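# Hang the wine glass upside down on the rack

## Task

Lift the wine glass off the table and hang it inverted on the rack, with its stem seated deep in an unoccupied curl and the glass in contact with the wire alone. It must stay there without the robot holding it. Then open the hand and move it away. The task fails if the glass is thrown, dropped, or slides in the hand by more than about a thumb's length. Every glass is fragile: striking something it was not already touching about as hard as a thumb-length fall may fail the task, and a glass standing on its foot that tips over while no hand holds it fails the task. The rack must stay upright, and the glasses already on it must keep hanging straight in their curls.

## Robot and tools

Robot: two six-joint arms, left_arm and right_arm, each ending in a two-finger gripper. The simulation keeps running while you compose a reply, and the arms hold the last command meanwhile. Occasionally a loose object gets a brief shove from outside.

Frame: all reported positions share one scene frame, in metres. The origin sits on the table surface midway between the arms; +z is up, +x points out across the table, and left_arm is on the +y side. The arm names do not correspond to image left or right. Printed hand positions can be off, more so when the arm is stretched far. In the gripper's own axes, the fingers extend along +z and close along y. end_effector_position is the point between the pads, just under 1 cm behind the tips.

Joint order: in every row and every per-joint list in a result, each arm's joints are ordered wrist pitch, waist, elbow, wrist yaw, shoulder, wrist roll. Rely only on this order. Stated ranges in radians: waist -2.618 to 3.054, shoulder 0.000 to 3.142, elbow 0.000 to 3.142, wrist pitch -1.571 to 1.571, wrist yaw -1.571 to 1.571, wrist roll -2.094 to 2.094. A real end stop may sit up to 0.036 rad either side of these values.

Row layout: one flat list of 14 numbers, each between -1 and 1, covering both arms even if only one moves: the left_arm's six joint values then its opening, followed by the right_arm's six joint values then its opening. Joint values are offsets, not poses, and are scaled: 1.0 equals 1.202 rad for the waist, 1.258 for the shoulder, 1.238 for the elbow, 2.073 for wrist pitch, and 2.022 for wrist yaw and for wrist roll. Opening is absolute, not an offset: +1 fully open, -1 closed.

execute_actions(actions): a list of up to 15 actions; each action is a table of up to 15 rows, one row per 1/30 s step, and the final row is repeated until the action's 15 steps are used. Within an action, every row's joint offsets count from the arm's angles when that action began, not from the previous row; for a call's first action that means the last angles reported in this scene. An action that would push any joint more than 0.036 rad beyond its stated range is rejected for both arms; if the first action fails this check, or any action is malformed, the whole call does nothing. Joints asked past their true stop halt there, and the result may say "joint sent to its limit" (its absence does not prove more room exists). An empty list simply returns the current state and images.

move(target, speed, blocking): target is a single 14-number row as above; its joint offsets are measured from the Joint positions in the most recent result of this scene that printed them, not from where the arm is when the move begins. Finger openings take effect immediately. All joints follow paths that finish together, so the hand usually traces a curve, and paths ignore obstacles and the other arm. speed is the top rate in rad/s of the joint with the longest travel, 0.01 to 2, default 0.5; paths last between 0.5 and 10 s. Faster motion and targets set deeper past a contact mean harder impacts and pushes. The result adds a "move:" line: the ending (done, off_target, moving, held, fault), limits=held or limits=none, and each arm's joint farthest from its target. blocking=false returns after 0.5 s while motion continues; until a result shows the move has finished, further moves and actions are refused, so use wait or stop.

wait(seconds): 0 to 10 s holding current commands; it returns early if a running move ends. stop(): brakes a running move; faster moves need more distance to stop, and fingers keep moving. zoom_image(camera, region): enlarges part of one camera's latest image; region is [x0, y0, x1, y1] in pixels, at most 504 by 504. Cameras: cam_head_left, cam_head_right, cam_left_wrist, cam_right_wrist, all 504x504. finished_scene(scene): pass the current scene's number; it ends the scene irreversibly and reports success, so only call it once the glass hangs on its own and the hand is clear.

Reading results: Joint positions and Joint velocities give, per arm, the six joints (rad, rad/s) then the pad gap (m; 0.087 fully open). Joint targets shows where joints are currently being driven. grip_measured is the finger opening on the command scale, each gripper off by up to about 1 mm. "joint command not followed" means a clearance check altered some joint targets. Joint torques include offsets and noise, so treat loads cautiously. A MOTOR HOT line appears from 75 °C; at 90 °C that arm halts for 10 s, and at 100 °C it goes limp and drops. FAULT lines mark arm stops.

Motion details: each joint's target stays within a fixed lead of its measured angle (waist 0.202, shoulder 0.258, elbow 0.238, wrist pitch 0.573, wrist yaw and roll 0.522 rad), and joint targets are pulled back if the gripper would go beyond 70 mm from its measured spot, so big moves need several actions and unfinished motion may need recommanding. Friction can leave a joint about 0.031 rad short, and smaller commands may not move it.

Gripping: to hold, command an opening below grip_measured; about 0.02 below gives a firm grip, less is gentler. Pads push up to about 20 N; fast closing squeezes harder. A glass is fragile, so close slowly.

Avoid: dropping or losing the glass, quick contacts, tipping standing glasses, disturbing hanging ones or the rack, pushing anything off the table, and letting the arms collide or press on each other. Long loaded holds heat motors.

Each tool is called after "Emit:" as a command line: name --argument value for each argument, lists and objects as JSON in quotes; but a table of rows of numbers goes row by row, as --pt "numbers of a row", without its own name.

## Session

Emit:
execute_actions --actions '[]'

Scene clock: 0.00 s.
left_arm: end_effector_position=(+0.0362, +0.0060, +0.1554) grip_measured=+0.997 end_effector_quat_wxyz=(+0.238, +0.774, +0.543, +0.222) | right_arm: end_effector_position=(+0.2794, -0.2429, +0.1552) grip_measured=+1.000 end_effector_quat_wxyz=(-0.006, +0.903, -0.429, +0.004)
Joint names: [wrist pitch, waist, elbow, wrist yaw, shoulder, wrist roll]
Joint positions: left_arm=[-1.245 -1.754  1.206 -0.662  1.496  0.195  0.087] | right_arm=[-1.434  0.473  1.307 -0.002  1.429 -1.87   0.087]
Joint velocities: left_arm=[ 0.11   0.012 -0.022 -0.022 -0.002  0.022  0.001] | right_arm=[ 0.037 -0.002 -0.002  0.051  0.002 -0.022  0.   ]
Joint torques (N m, as the arm reports them, + toward a larger angle): no reading
Motor temperatures (°C, as the motors report them): left_arm=[28 29 28 29 28 29] | right_arm=[30 29 31 29 30 30]
Joint targets: left_arm=[-1.245 -1.754 1.206 -0.662 1.496 0.195] | right_arm=[-1.434 0.473 1.307 -0.002 1.429 -1.870]

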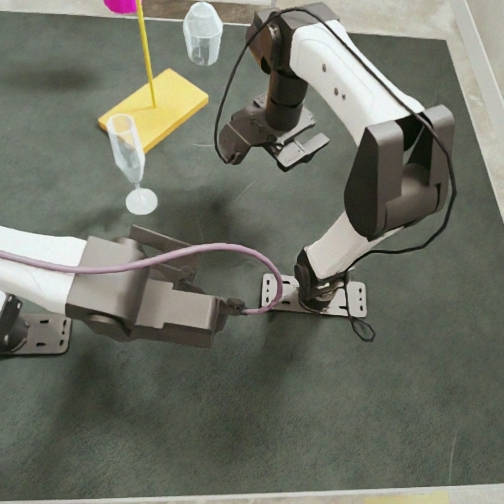

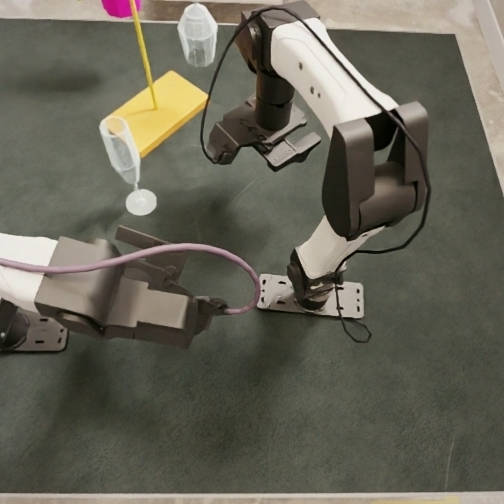

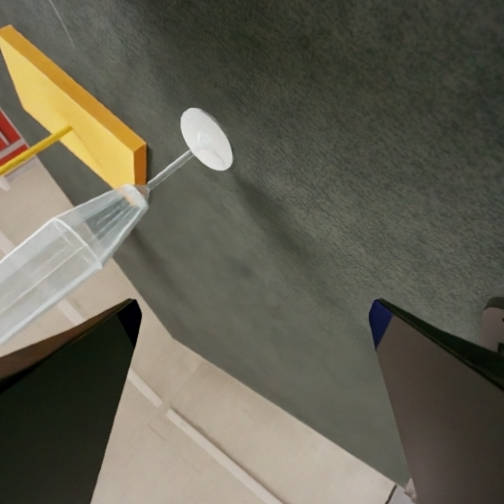

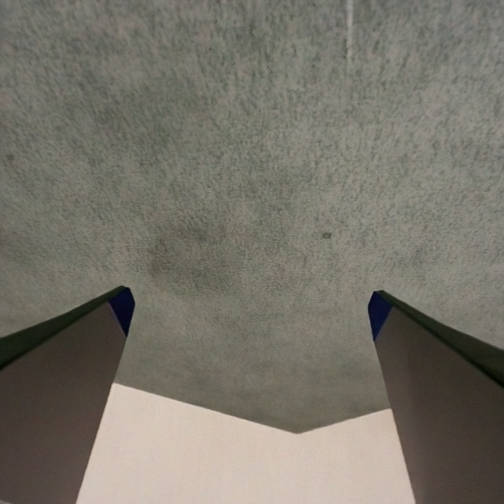

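Emit:
move --target '[0.456,0,0,0.327,-0.394,-0.096,1, 0,-0.89,0,0,0,0,1]' --speed 1

Emit:
move --target '[0.1,1,0,0,0,0,1, 0,0,0,0,0,0,1]' --speed 1

Scene clock: 25.27 s.
left_arm: end_effector_position=(-0.0954, -0.1051, +0.3708) grip_measured=+0.997 end_effector_quat_wxyz=(+0.433, +0.572, +0.486, -0.499) | right_arm: end_effector_position=(+0.2034, -0.4866, +0.1552) grip_measured=+1.000 end_effector_quat_wxyz=(+0.004, -0.562, +0.827, -0.007)
Joint names: [wrist pitch, waist, elbow, wrist yaw, shoulder, wrist roll]
Joint positions: left_arm=[-0.325 -1.754  1.206 -0.012  1.008  0.009  0.087] | right_arm=[-1.434 -0.589  1.307 -0.003  1.429 -1.87   0.087]
Joint velocities: left_arm=[ 0.007 -0.007  0.017  0.037  0.017  0.051 -0.   ] | right_arm=[-0.081  0.007 -0.007 -0.037  0.002  0.022  0.   ]
Joint torques (N m, as the arm reports them, + toward a larger angle): left_arm=[ 2.21 -0.48  7.06  0.09 -2.35 -0.02] | right_arm=[ 0.13 -0.27  6.13 -0.09 -5.26 -0.02]
Motor temperatures (°C, as the motors report them): left_arm=[29 29 31 29 30 29] | right_arm=[30 29 35 29 32 30]
Joint targets: left_arm=[-0.299 -1.754 1.206 -0.001 1.001 0.001] | right_arm=[-1.434 -0.597 1.307 -0.002 1.429 -1.870]
move: off_target (left_arm); limits=none; left_arm: farthest joint: the wrist pitch, 0.025 radians from its target (0.945 radians at the start); right_arm: farthest joint: the waist, 0.007 radians from its target (1.069 radians at the start)

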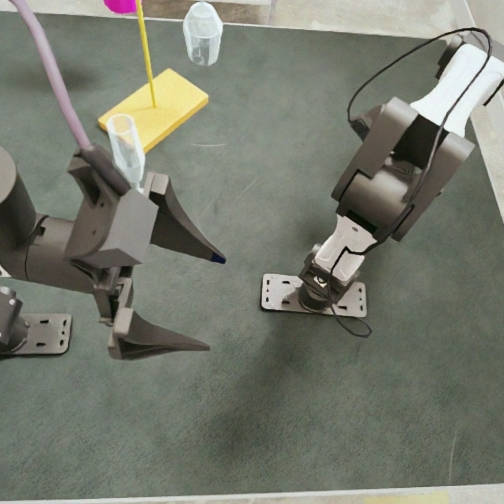

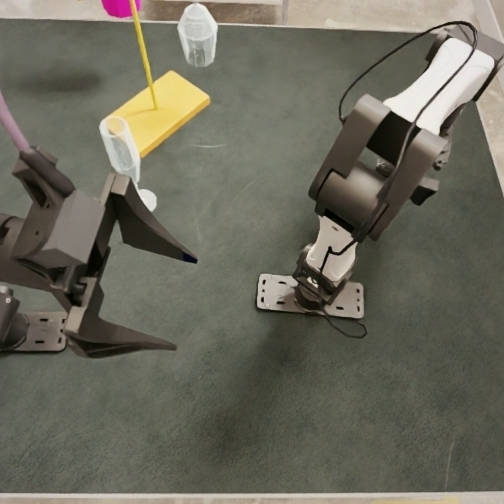

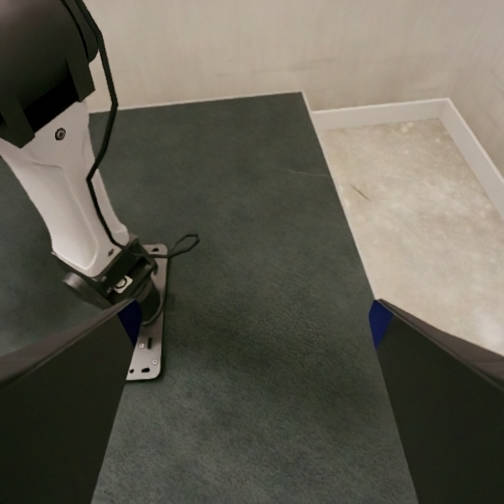

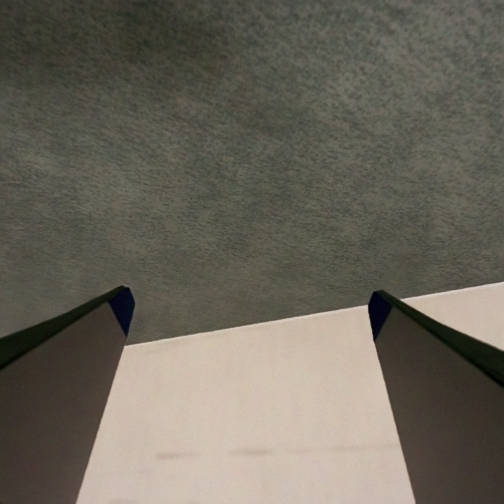

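Scene clock: 27.13 s.
left_arm: end_effector_position=(+0.2682, +0.0579, +0.4160) grip_measured=+0.997 end_effector_quat_wxyz=(+0.702, +0.182, +0.663, -0.187) | right_arm: end_effector_position=(+0.2034, -0.4866, +0.1552) grip_measured=+1.000 end_effector_quat_wxyz=(+0.004, -0.562, +0.827, -0.007)
Joint names: [wrist pitch, waist, elbow, wrist yaw, shoulder, wrist roll]
Joint positions: left_arm=[-0.143 -0.56   1.206 -0.011  1.008  0.009  0.087] | right_arm=[-1.434 -0.589  1.307 -0.003  1.429 -1.87   0.087]
Joint velocities: left_arm=[-0.051 -0.007 -0.007 -0.022 -0.022 -0.007  0.   ] | right_arm=[-0.022  0.002 -0.002  0.037  0.002 -0.051  0.   ]
Joint torques (N m, as the arm reports them, + toward a larger angle): left_arm=[ 2.09  0.32  7.01  0.01 -1.78  0.04] | right_arm=[ 0.13  0.39  6.1  -0.1  -5.26 -0.03]
Motor temperatures (°C, as the motors report them): left_arm=[30 29 31 29 30 29] | right_arm=[30 29 35 29 32 30]
Joint targets: left_arm=[-0.117 -0.552 1.206 -0.012 1.008 0.009] | right_arm=[-1.434 -0.589 1.307 -0.003 1.429 -1.870]
move: off_target (left_arm); limits=none; left_arm: farthest joint: the wrist pitch, 0.025 radians from its target (0.207 radians at the start); right_arm: farthest joint: the waist, 0.000 radians from its target (0.000 radians at the start)

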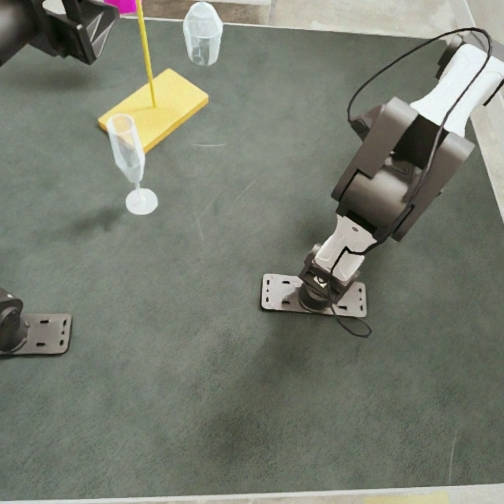

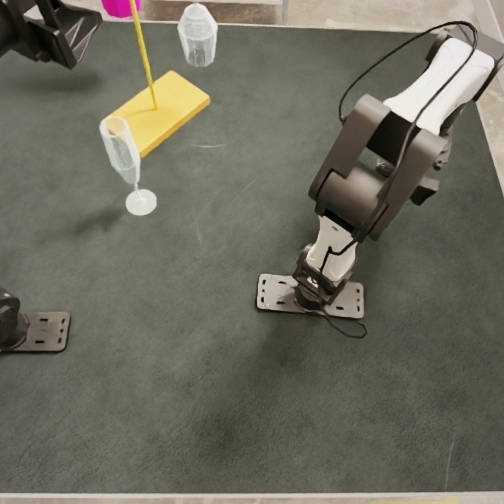

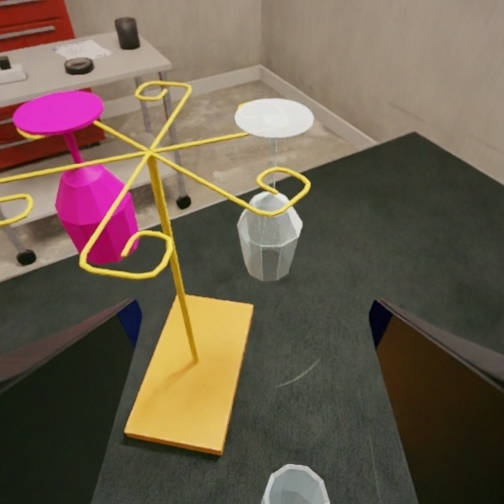

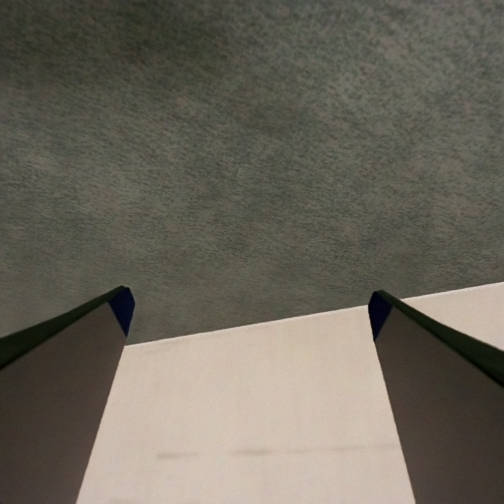

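Emit:
move --target '[0,0.84,0,0.772,0,0.589,1, 0,0,0,0,0,0,1]' --speed 1

Emit:
move --target '[0,0,-0.289,0,0.721,0,1, 0,0,0,0,0,0,1]' --speed 0.6

Scene clock: 58.07 s.
left_arm: end_effector_position=(+0.2394, +0.1851, +0.4351) grip_measured=+0.997 end_effector_quat_wxyz=(+0.705, +0.649, +0.280, +0.060) | right_arm: end_effector_position=(+0.2034, -0.4866, +0.1552) grip_measured=+1.000 end_effector_quat_wxyz=(+0.004, -0.562, +0.827, -0.007)
Joint names: [wrist pitch, waist, elbow, wrist yaw, shoulder, wrist roll]
Joint positions: left_arm=[-0.142  0.44   1.206  1.539  1.008  1.194  0.087] | right_arm=[-1.434 -0.589  1.307 -0.003  1.429 -1.87   0.087]
Joint velocities: left_arm=[-0.037  0.002  0.017 -0.007 -0.012 -0.066  0.   ] | right_arm=[ 0.022  0.012 -0.002  0.007  0.002  0.037  0.   ]
Joint torques (N m, as the arm reports them, + toward a larger angle): left_arm=[ 1.17  0.38  6.36  0.08 -1.33 -0.02] | right_arm=[ 0.14  0.5   6.11 -0.08 -5.28 -0.02]
Motor temperatures (°C, as the motors report them): left_arm=[36 29 34 29 29 29] | right_arm=[30 29 37 29 33 30]
Joint targets: left_arm=[-0.143 0.450 1.206 1.550 1.008 1.200] | right_arm=[-1.434 -0.589 1.307 -0.003 1.429 -1.870]
move: done; limits=none; left_arm: farthest joint: the wrist yaw, 0.011 radians from its target (1.561 radians at the start); right_arm: farthest joint: the waist, 0.000 radians from its target (0.000 radians at the start)

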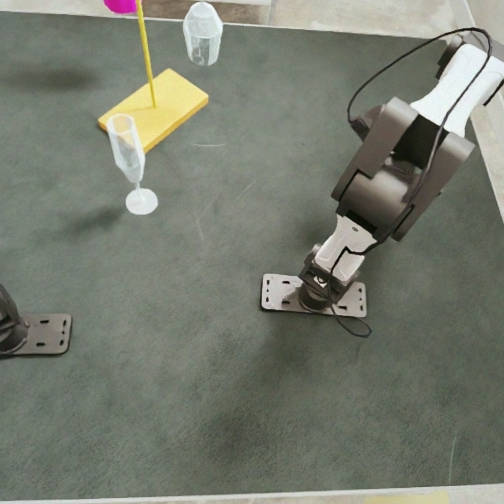

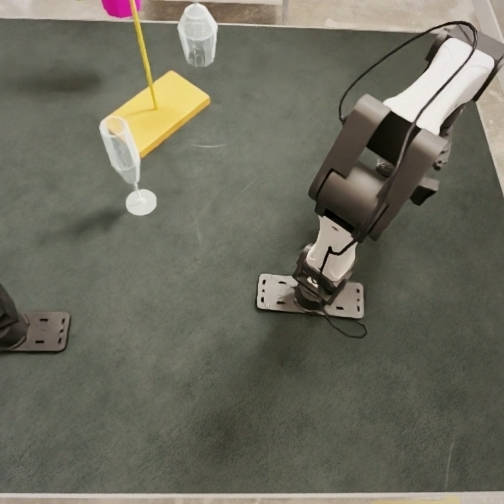

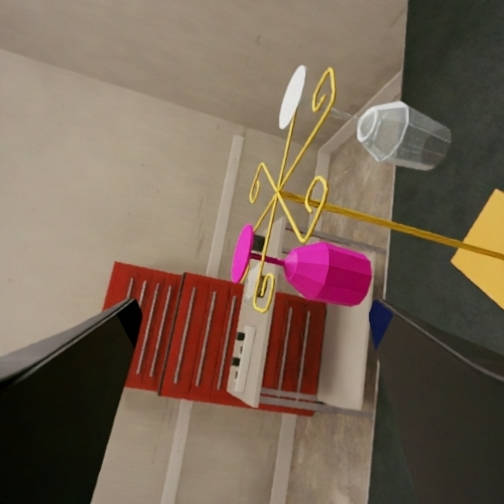

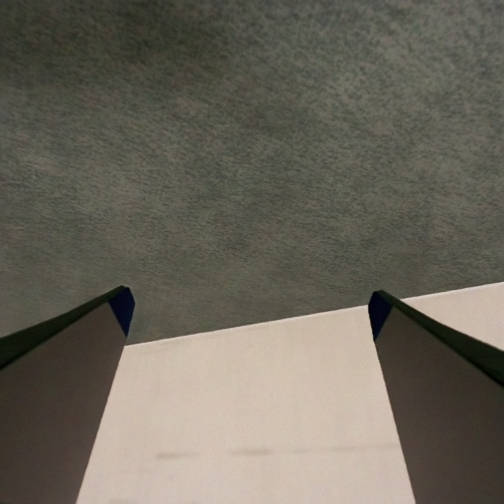

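Scene clock: 59.97 s.
left_arm: end_effector_position=(+0.3148, +0.2225, +0.0622) grip_measured=+0.997 end_effector_quat_wxyz=(+0.593, +0.372, +0.613, -0.366) | right_arm: end_effector_position=(+0.2034, -0.4866, +0.1552) grip_measured=+1.000 end_effector_quat_wxyz=(+0.004, -0.562, +0.827, -0.007)
Joint names: [wrist pitch, waist, elbow, wrist yaw, shoulder, wrist roll]
Joint positions: left_arm=[-0.145  0.44   0.861  1.539  1.917  1.194  0.087] | right_arm=[-1.434 -0.589  1.307 -0.003  1.429 -1.87   0.087]
Joint velocities: left_arm=[ 0.022  0.002 -0.007 -0.007  0.007 -0.125 -0.   ] | right_arm=[-0.081 -0.007  0.007  0.066 -0.002  0.051  0.   ]
Joint torques (N m, as the arm reports them, + toward a larger angle): left_arm=[ 0.74 -0.57  4.02  0.53 -7.02  0.02] | right_arm=[ 0.11  0.38  6.06 -0.08 -5.29 -0.02]
Motor temperatures (°C, as the motors report them): left_arm=[35 29 34 29 30 29] | right_arm=[30 29 37 29 33 30]
Joint targets: left_arm=[-0.142 0.440 0.848 1.539 1.915 1.194] | right_arm=[-1.434 -0.589 1.307 -0.003 1.429 -1.870]
move: done; limits=none; left_arm: farthest joint: the elbow, 0.013 radians from its target (0.358 radians at the start); right_arm: farthest joint: the waist, 0.000 radians from its target (0.000 radians at the start)

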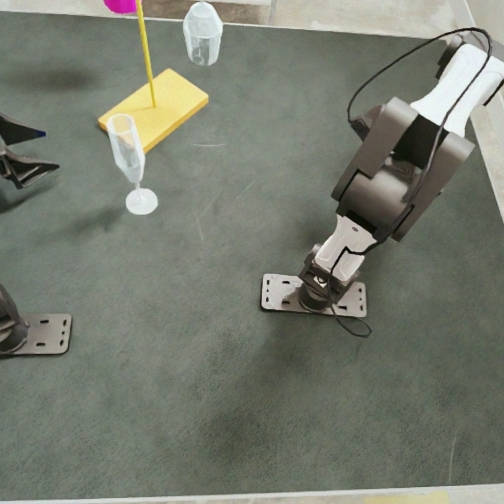

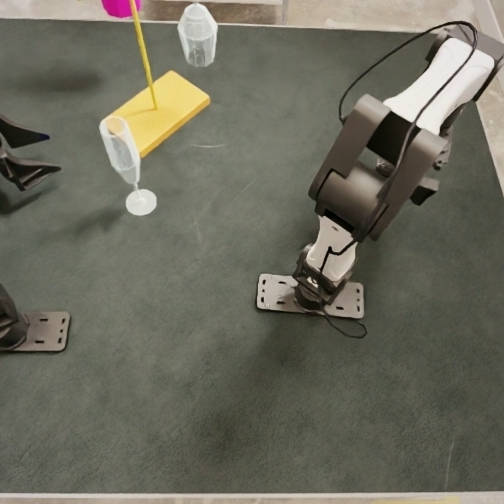

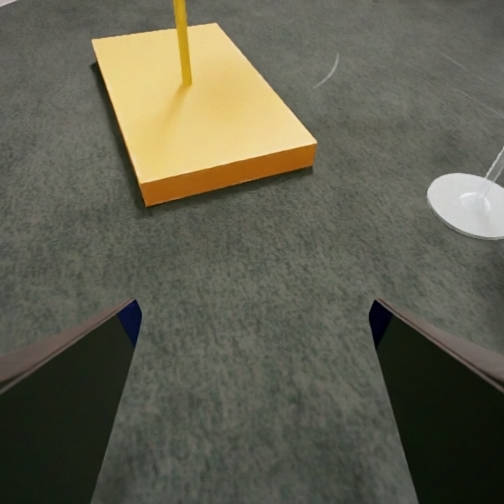

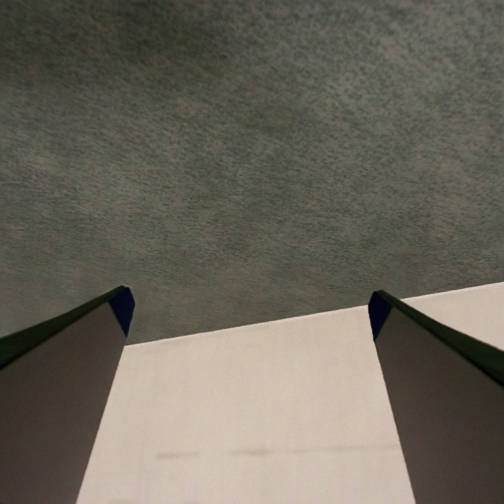

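Emit:
move --target '[0,-0.39,0,0,0,0,1, 0,0,0,0,0,0,1]' --speed 0.4

Scene clock: 63.57 s.
left_arm: end_effector_position=(+0.2689, +0.0647, +0.0622) grip_measured=+0.997 end_effector_quat_wxyz=(+0.492, +0.504, +0.511, -0.493) | right_arm: end_effector_position=(+0.2034, -0.4866, +0.1552) grip_measured=+1.000 end_effector_quat_wxyz=(+0.004, -0.562, +0.827, -0.007)
Joint names: [wrist pitch, waist, elbow, wrist yaw, shoulder, wrist roll]
Joint positions: left_arm=[-0.145 -0.025  0.861  1.539  1.917  1.194  0.087] | right_arm=[-1.434 -0.589  1.307 -0.003  1.429 -1.87   0.087]
Joint velocities: left_arm=[-0.037  0.002 -0.007  0.022  0.002 -0.125  0.   ] | right_arm=[ 0.022  0.002 -0.007 -0.037 -0.017  0.007  0.   ]
Joint torques (N m, as the arm reports them, + toward a larger angle): left_arm=[ 0.76 -0.73  4.81  0.48 -6.8   0.  ] | right_arm=[ 0.14  0.38  6.09 -0.09 -5.33 -0.02]
Motor temperatures (°C, as the motors report them): left_arm=[35 29 33 29 30 29] | right_arm=[30 29 37 29 33 30]
Joint targets: left_arm=[-0.145 -0.028 0.861 1.539 1.917 1.194] | right_arm=[-1.434 -0.589 1.307 -0.003 1.429 -1.870]
move: done; limits=none; left_arm: farthest joint: the waist, 0.004 radians from its target (0.469 radians at the start); right_arm: farthest joint: the waist, 0.000 radians from its target (0.000 radians at the start)

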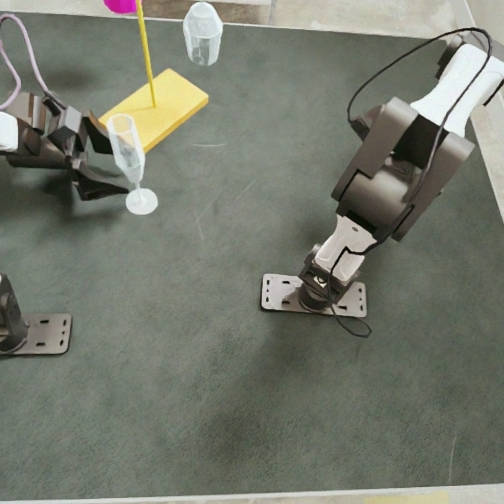

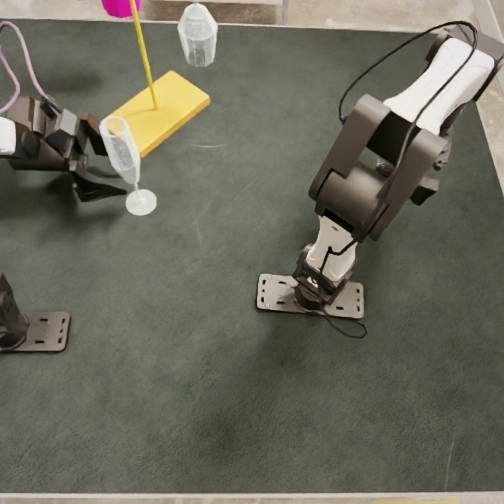

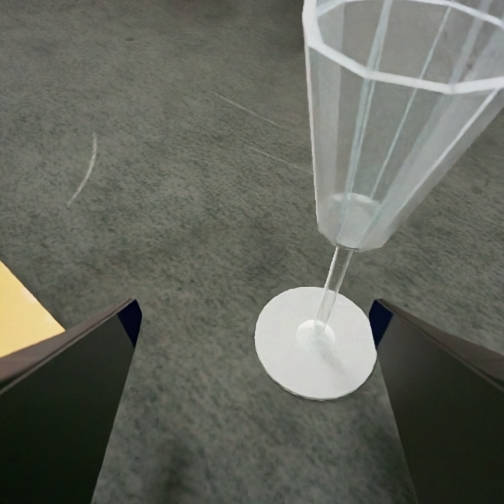

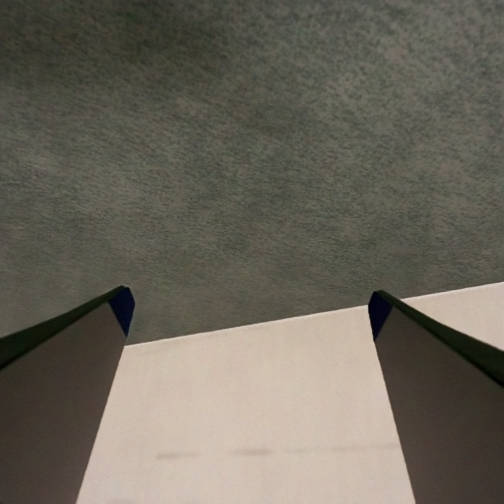

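Emit:
move --target '[0,0.075,0,0,0,0,1, 0,0,0,0,0,0,1]' --speed 0.3

Emit:
move --target '[-0.0574,0,-0.03,0,-0.112,0,1, 0,0,0,0,0,0,1]' --speed 0.3

Scene clock: 69.97 s.
left_arm: end_effector_position=(+0.2825, +0.0913, +0.0622) grip_measured=+0.997 end_effector_quat_wxyz=(+0.512, +0.482, +0.532, -0.472) | right_arm: end_effector_position=(+0.2034, -0.4866, +0.1552) grip_measured=+1.000 end_effector_quat_wxyz=(+0.004, -0.562, +0.827, -0.007)
Joint names: [wrist pitch, waist, elbow, wrist yaw, shoulder, wrist roll]
Joint positions: left_arm=[-0.145  0.059  0.861  1.539  1.917  1.194  0.087] | right_arm=[-1.434 -0.589  1.307 -0.003  1.429 -1.87   0.087]
Joint velocities: left_arm=[ 0.022 -0.002 -0.007 -0.022  0.002  0.022 -0.001] | right_arm=[ 0.066  0.012 -0.007 -0.066  0.017  0.007  0.   ]
Joint torques (N m, as the arm reports them, + toward a larger angle): left_arm=[ 0.78  0.24  4.84  0.51 -6.64  0.  ] | right_arm=[ 0.13  0.43  6.06 -0.07 -5.3  -0.01]
Motor temperatures (°C, as the motors report them): left_arm=[34 29 33 29 32 29] | right_arm=[30 29 37 29 33 30]
Joint targets: left_arm=[-0.145 0.065 0.861 1.539 1.917 1.194] | right_arm=[-1.434 -0.589 1.307 -0.003 1.429 -1.870]
move: done; limits=none; left_arm: farthest joint: the waist, 0.006 radians from its target (0.090 radians at the start); right_arm: farthest joint: the waist, 0.000 radians from its target (0.000 radians at the start)

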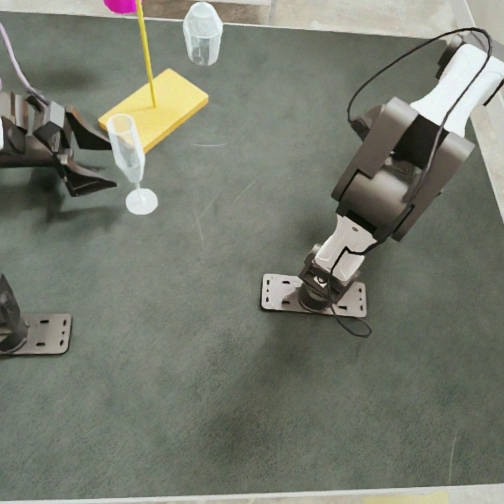

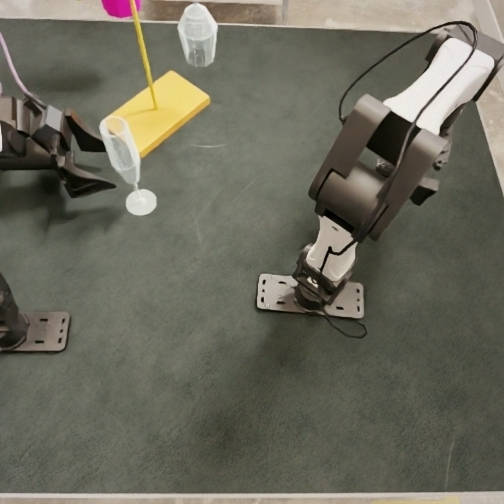

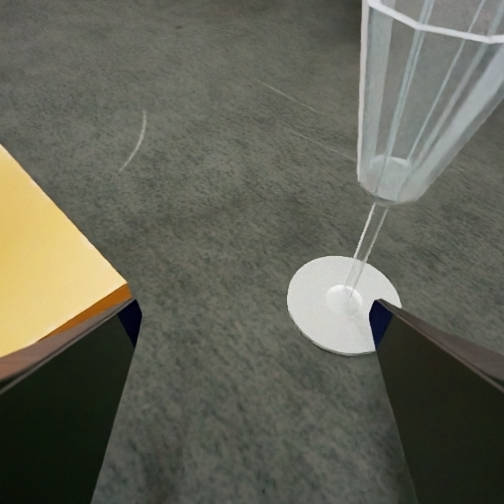

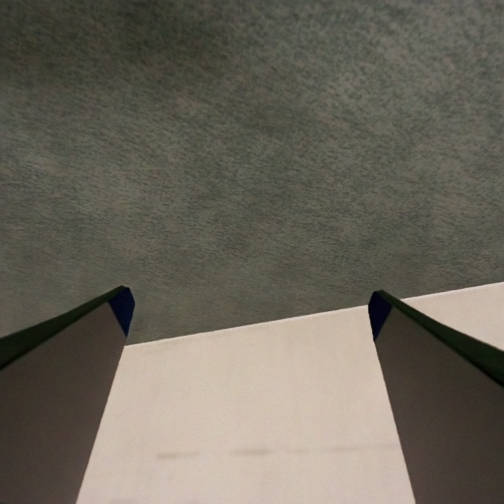

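Scene clock: 71.07 s.
left_arm: end_effector_position=(+0.2693, +0.0903, +0.0903) grip_measured=+0.997 end_effector_quat_wxyz=(+0.511, +0.481, +0.533, -0.473) | right_arm: end_effector_position=(+0.2034, -0.4866, +0.1552) grip_measured=+1.000 end_effector_quat_wxyz=(+0.004, -0.562, +0.827, -0.007)
Joint names: [wrist pitch, waist, elbow, wrist yaw, shoulder, wrist roll]
Joint positions: left_arm=[-0.255  0.059  0.843  1.539  1.795  1.194  0.087] | right_arm=[-1.434 -0.589  1.307 -0.003  1.429 -1.87   0.087]
Joint velocities: left_arm=[-0.007  0.002 -0.002  0.022 -0.007  0.051  0.   ] | right_arm=[ 0.081 -0.007 -0.002  0.037 -0.002  0.007  0.   ]
Joint torques (N m, as the arm reports them, + toward a larger angle): left_arm=[ 0.64 -0.23  3.79  0.47 -7.63  0.06] | right_arm=[ 0.13  0.4   6.1  -0.08 -5.28 -0.02]
Motor temperatures (°C, as the motors report them): left_arm=[33 29 33 29 32 29] | right_arm=[30 29 37 29 33 30]
Joint targets: left_arm=[-0.264 0.059 0.824 1.539 1.776 1.194] | right_arm=[-1.434 -0.589 1.307 -0.003 1.429 -1.870]
move: done; limits=none; left_arm: farthest joint: the elbow, 0.019 radians from its target (0.037 radians at the start); right_arm: farthest joint: the waist, 0.000 radians from its target (0.000 radians at the start)

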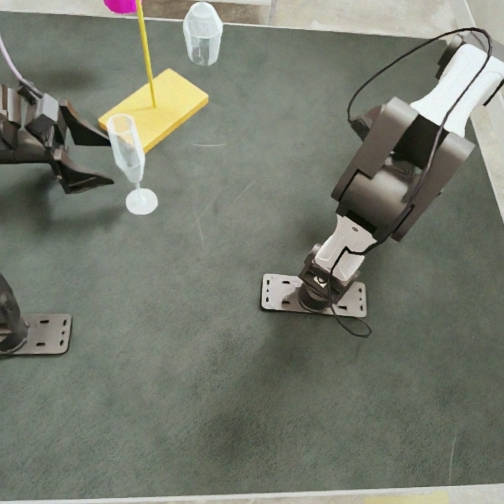

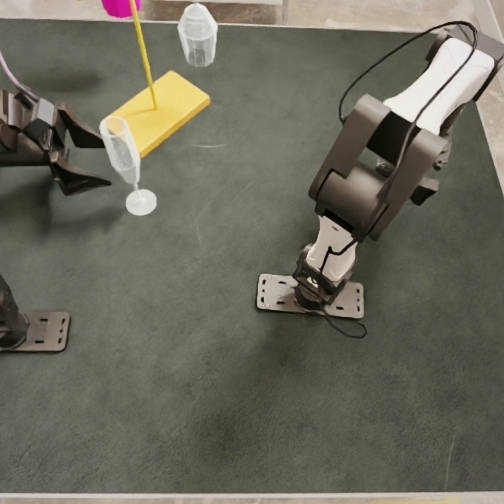

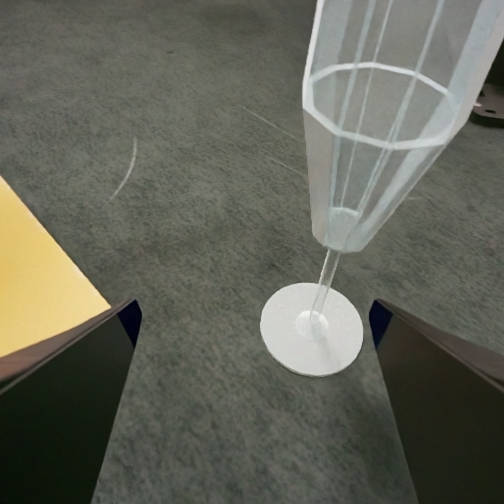

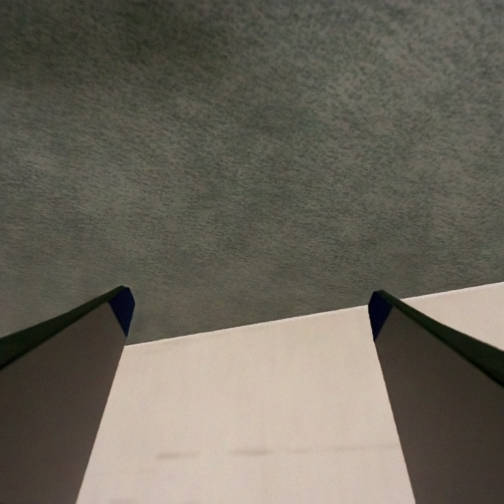

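Emit:
move --target '[0,-0.12,0,0,0,0,1, 0,0,0,0,0,0,1]' --speed 0.15

Scene clock: 73.63 s.
left_arm: end_effector_position=(+0.2458, +0.0493, +0.0902) grip_measured=+0.997 end_effector_quat_wxyz=(+0.478, +0.516, +0.499, -0.507) | right_arm: end_effector_position=(+0.2034, -0.4866, +0.1552) grip_measured=+1.000 end_effector_quat_wxyz=(+0.004, -0.562, +0.827, -0.007)
Joint names: [wrist pitch, waist, elbow, wrist yaw, shoulder, wrist roll]
Joint positions: left_arm=[-0.256 -0.078  0.843  1.539  1.795  1.194  0.087] | right_arm=[-1.434 -0.589  1.307 -0.003  1.429 -1.87   0.087]
Joint velocities: left_arm=[-0.022  0.002 -0.022 -0.037 -0.017  0.007  0.001] | right_arm=[-0.037  0.007 -0.007 -0.022 -0.012 -0.066  0.   ]
Joint torques (N m, as the arm reports them, + toward a larger angle): left_arm=[ 0.73 -1.03  5.37  0.46 -6.4   0.04] | right_arm=[ 0.12  0.42  6.08 -0.09 -5.29 -0.01]
Motor temperatures (°C, as the motors report them): left_arm=[33 29 33 29 32 29] | right_arm=[30 29 38 29 33 30]
Joint targets: left_arm=[-0.255 -0.085 0.843 1.539 1.795 1.194] | right_arm=[-1.434 -0.589 1.307 -0.003 1.429 -1.870]
move: done; limits=none; left_arm: farthest joint: the waist, 0.007 radians from its target (0.144 radians at the start); right_arm: farthest joint: the waist, 0.000 radians from its target (0.000 radians at the start)

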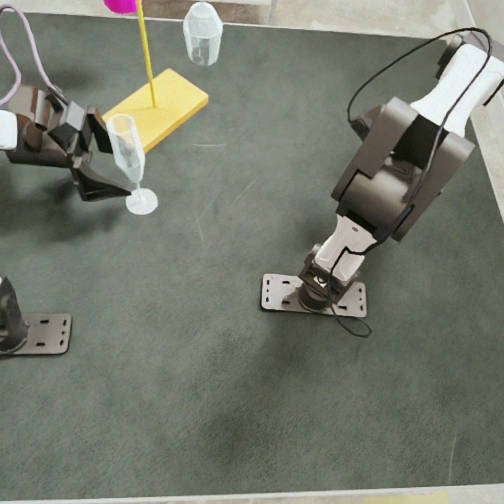

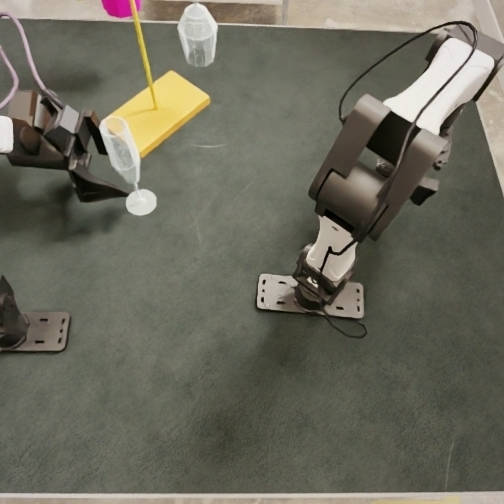

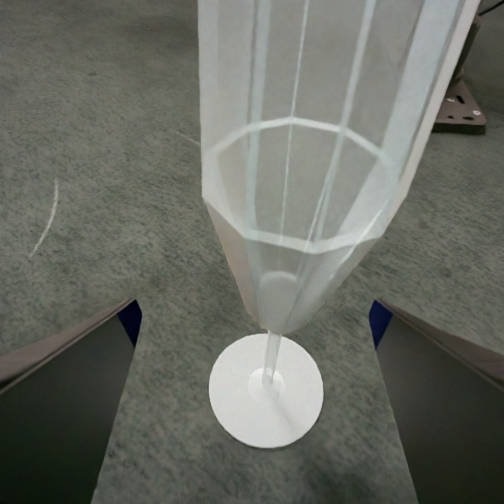

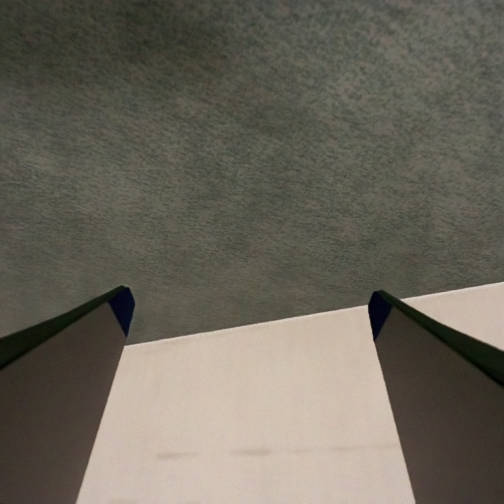

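Emit:
move --target '[0,-0.08,0,0,0,0,1, 0,0,0,0,0,0,1]' --speed 0.1

Scene clock: 76.97 s.
left_arm: end_effector_position=(+0.2279, +0.0248, +0.0902) grip_measured=+0.997 end_effector_quat_wxyz=(+0.455, +0.537, +0.476, -0.527) | right_arm: end_effector_position=(+0.2034, -0.4866, +0.1552) grip_measured=+1.000 end_effector_quat_wxyz=(+0.004, -0.562, +0.827, -0.007)
Joint names: [wrist pitch, waist, elbow, wrist yaw, shoulder, wrist roll]
Joint positions: left_arm=[-0.256 -0.166  0.843  1.539  1.795  1.194  0.087] | right_arm=[-1.434 -0.589  1.307 -0.003  1.429 -1.87   0.087]
Joint velocities: left_arm=[-0.081 -0.007  0.002 -0.007  0.017  0.022  0.   ] | right_arm=[-0.037 -0.022  0.007  0.007 -0.017  0.037  0.   ]
Joint torques (N m, as the arm reports them, + toward a larger angle): left_arm=[ 0.79 -0.95  5.25  0.47 -6.24  0.05] | right_arm=[ 0.12  0.39  6.1  -0.09 -5.31  0.  ]
Motor temperatures (°C, as the motors report them): left_arm=[33 29 33 29 33 29] | right_arm=[30 29 38 29 33 30]
Joint targets: left_arm=[-0.256 -0.174 0.843 1.539 1.795 1.194] | right_arm=[-1.434 -0.589 1.307 -0.003 1.429 -1.870]
move: done; limits=none; left_arm: farthest joint: the waist, 0.008 radians from its target (0.096 radians at the start); right_arm: farthest joint: the waist, 0.000 radians from its target (0.000 radians at the start)

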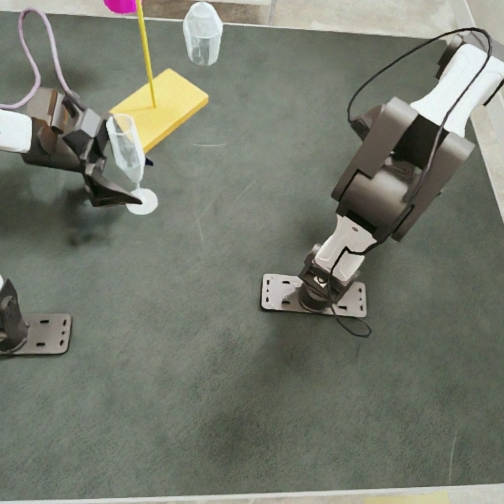

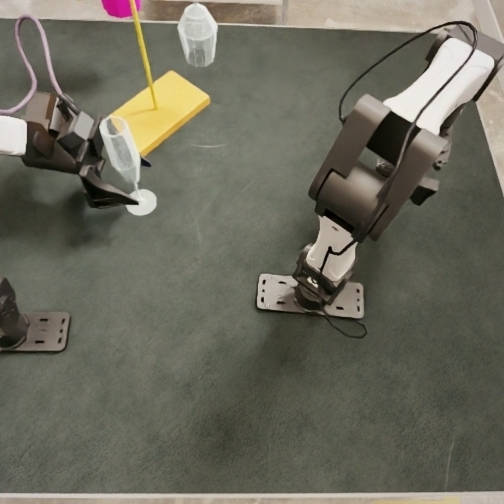

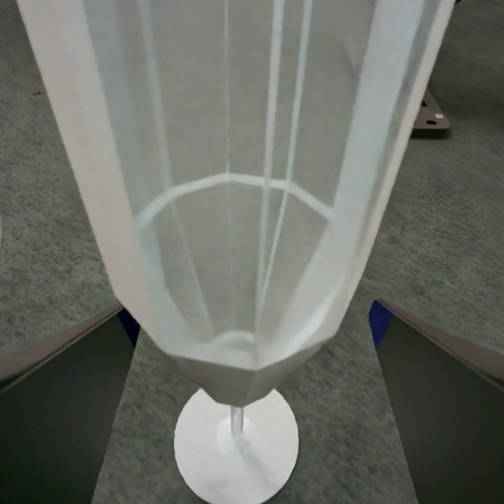

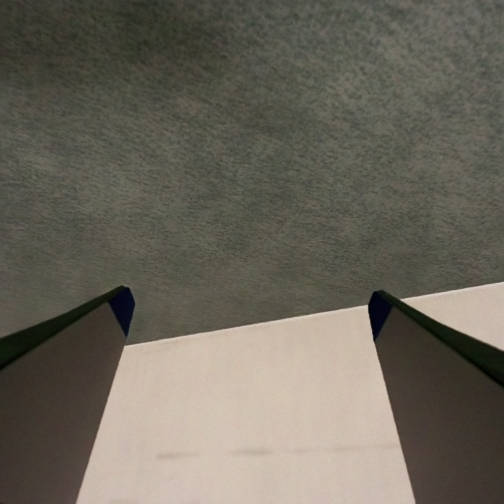

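Emit:
execute_actions --actions '[[[0,0,0,0,0,0,0.6,0,0,0,0,0,0,1]],[[0,0,0,0,0,0,0.3,0,0,0,0,0,0,1]],[[0,0,0,0,0,0,0.1,0,0,0,0,0,0,1]],[[0,0,0,0,0,0,-0.05,0,0,0,0,0,0,1]],[[0,0,0,0,0,0,-0.15,0,0,0,0,0,0,1]],[[0,0,0,0,0,0,-0.25,0,0,0,0,0,0,1]]]'

Scene clock: 81.73 s.
left_arm: end_effector_position=(+0.2280, +0.0249, +0.0901) grip_measured=-0.237 end_effector_quat_wxyz=(+0.455, +0.538, +0.476, -0.527) | right_arm: end_effector_position=(+0.2034, -0.4866, +0.1552) grip_measured=+1.000 end_effector_quat_wxyz=(+0.004, -0.562, +0.827, -0.007)
Joint names: [wrist pitch, waist, elbow, wrist yaw, shoulder, wrist roll]
Joint positions: left_arm=[-0.256 -0.166  0.843  1.538  1.795  1.194  0.033] | right_arm=[-1.434 -0.589  1.307 -0.003  1.429 -1.87   0.087]
Joint velocities: left_arm=[ 0.007  0.002  0.022 -0.007 -0.007 -0.125 -0.001] | right_arm=[ 0.022 -0.002 -0.007 -0.022 -0.007  0.007  0.   ]
Joint torques (N m, as the arm reports them, + toward a larger angle): left_arm=[ 0.71 -0.45  5.27  0.46 -6.21  0.02] | right_arm=[ 0.12  0.39  6.1  -0.08 -5.29 -0.02]
Motor temperatures (°C, as the motors report them): left_arm=[33 29 33 30 33 29] | right_arm=[30 29 38 29 33 30]
Joint targets: left_arm=[-0.255 -0.166 0.843 1.538 1.795 1.194] | right_arm=[-1.434 -0.589 1.307 -0.003 1.429 -1.870]

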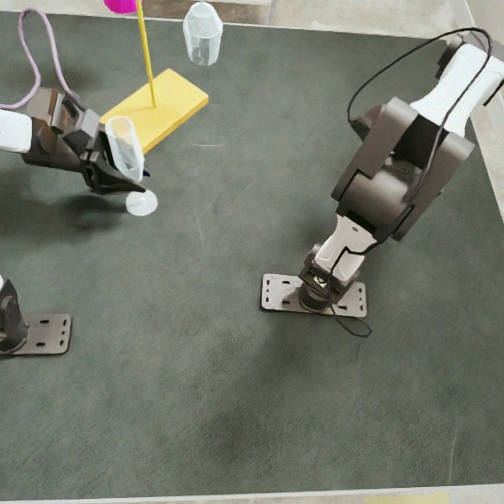

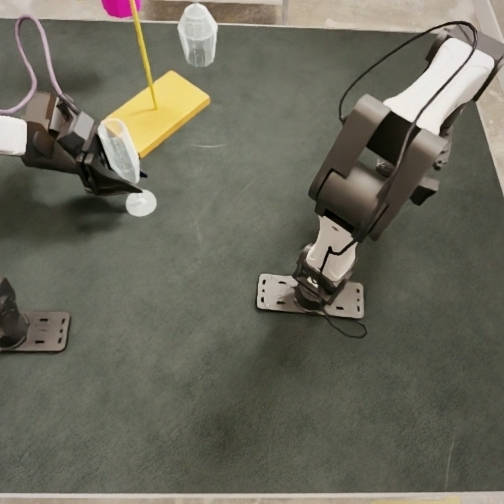

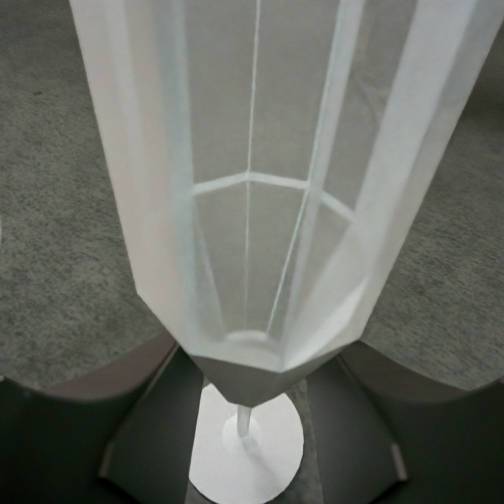

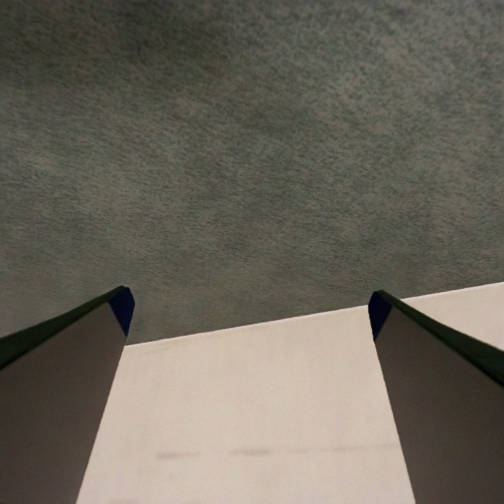

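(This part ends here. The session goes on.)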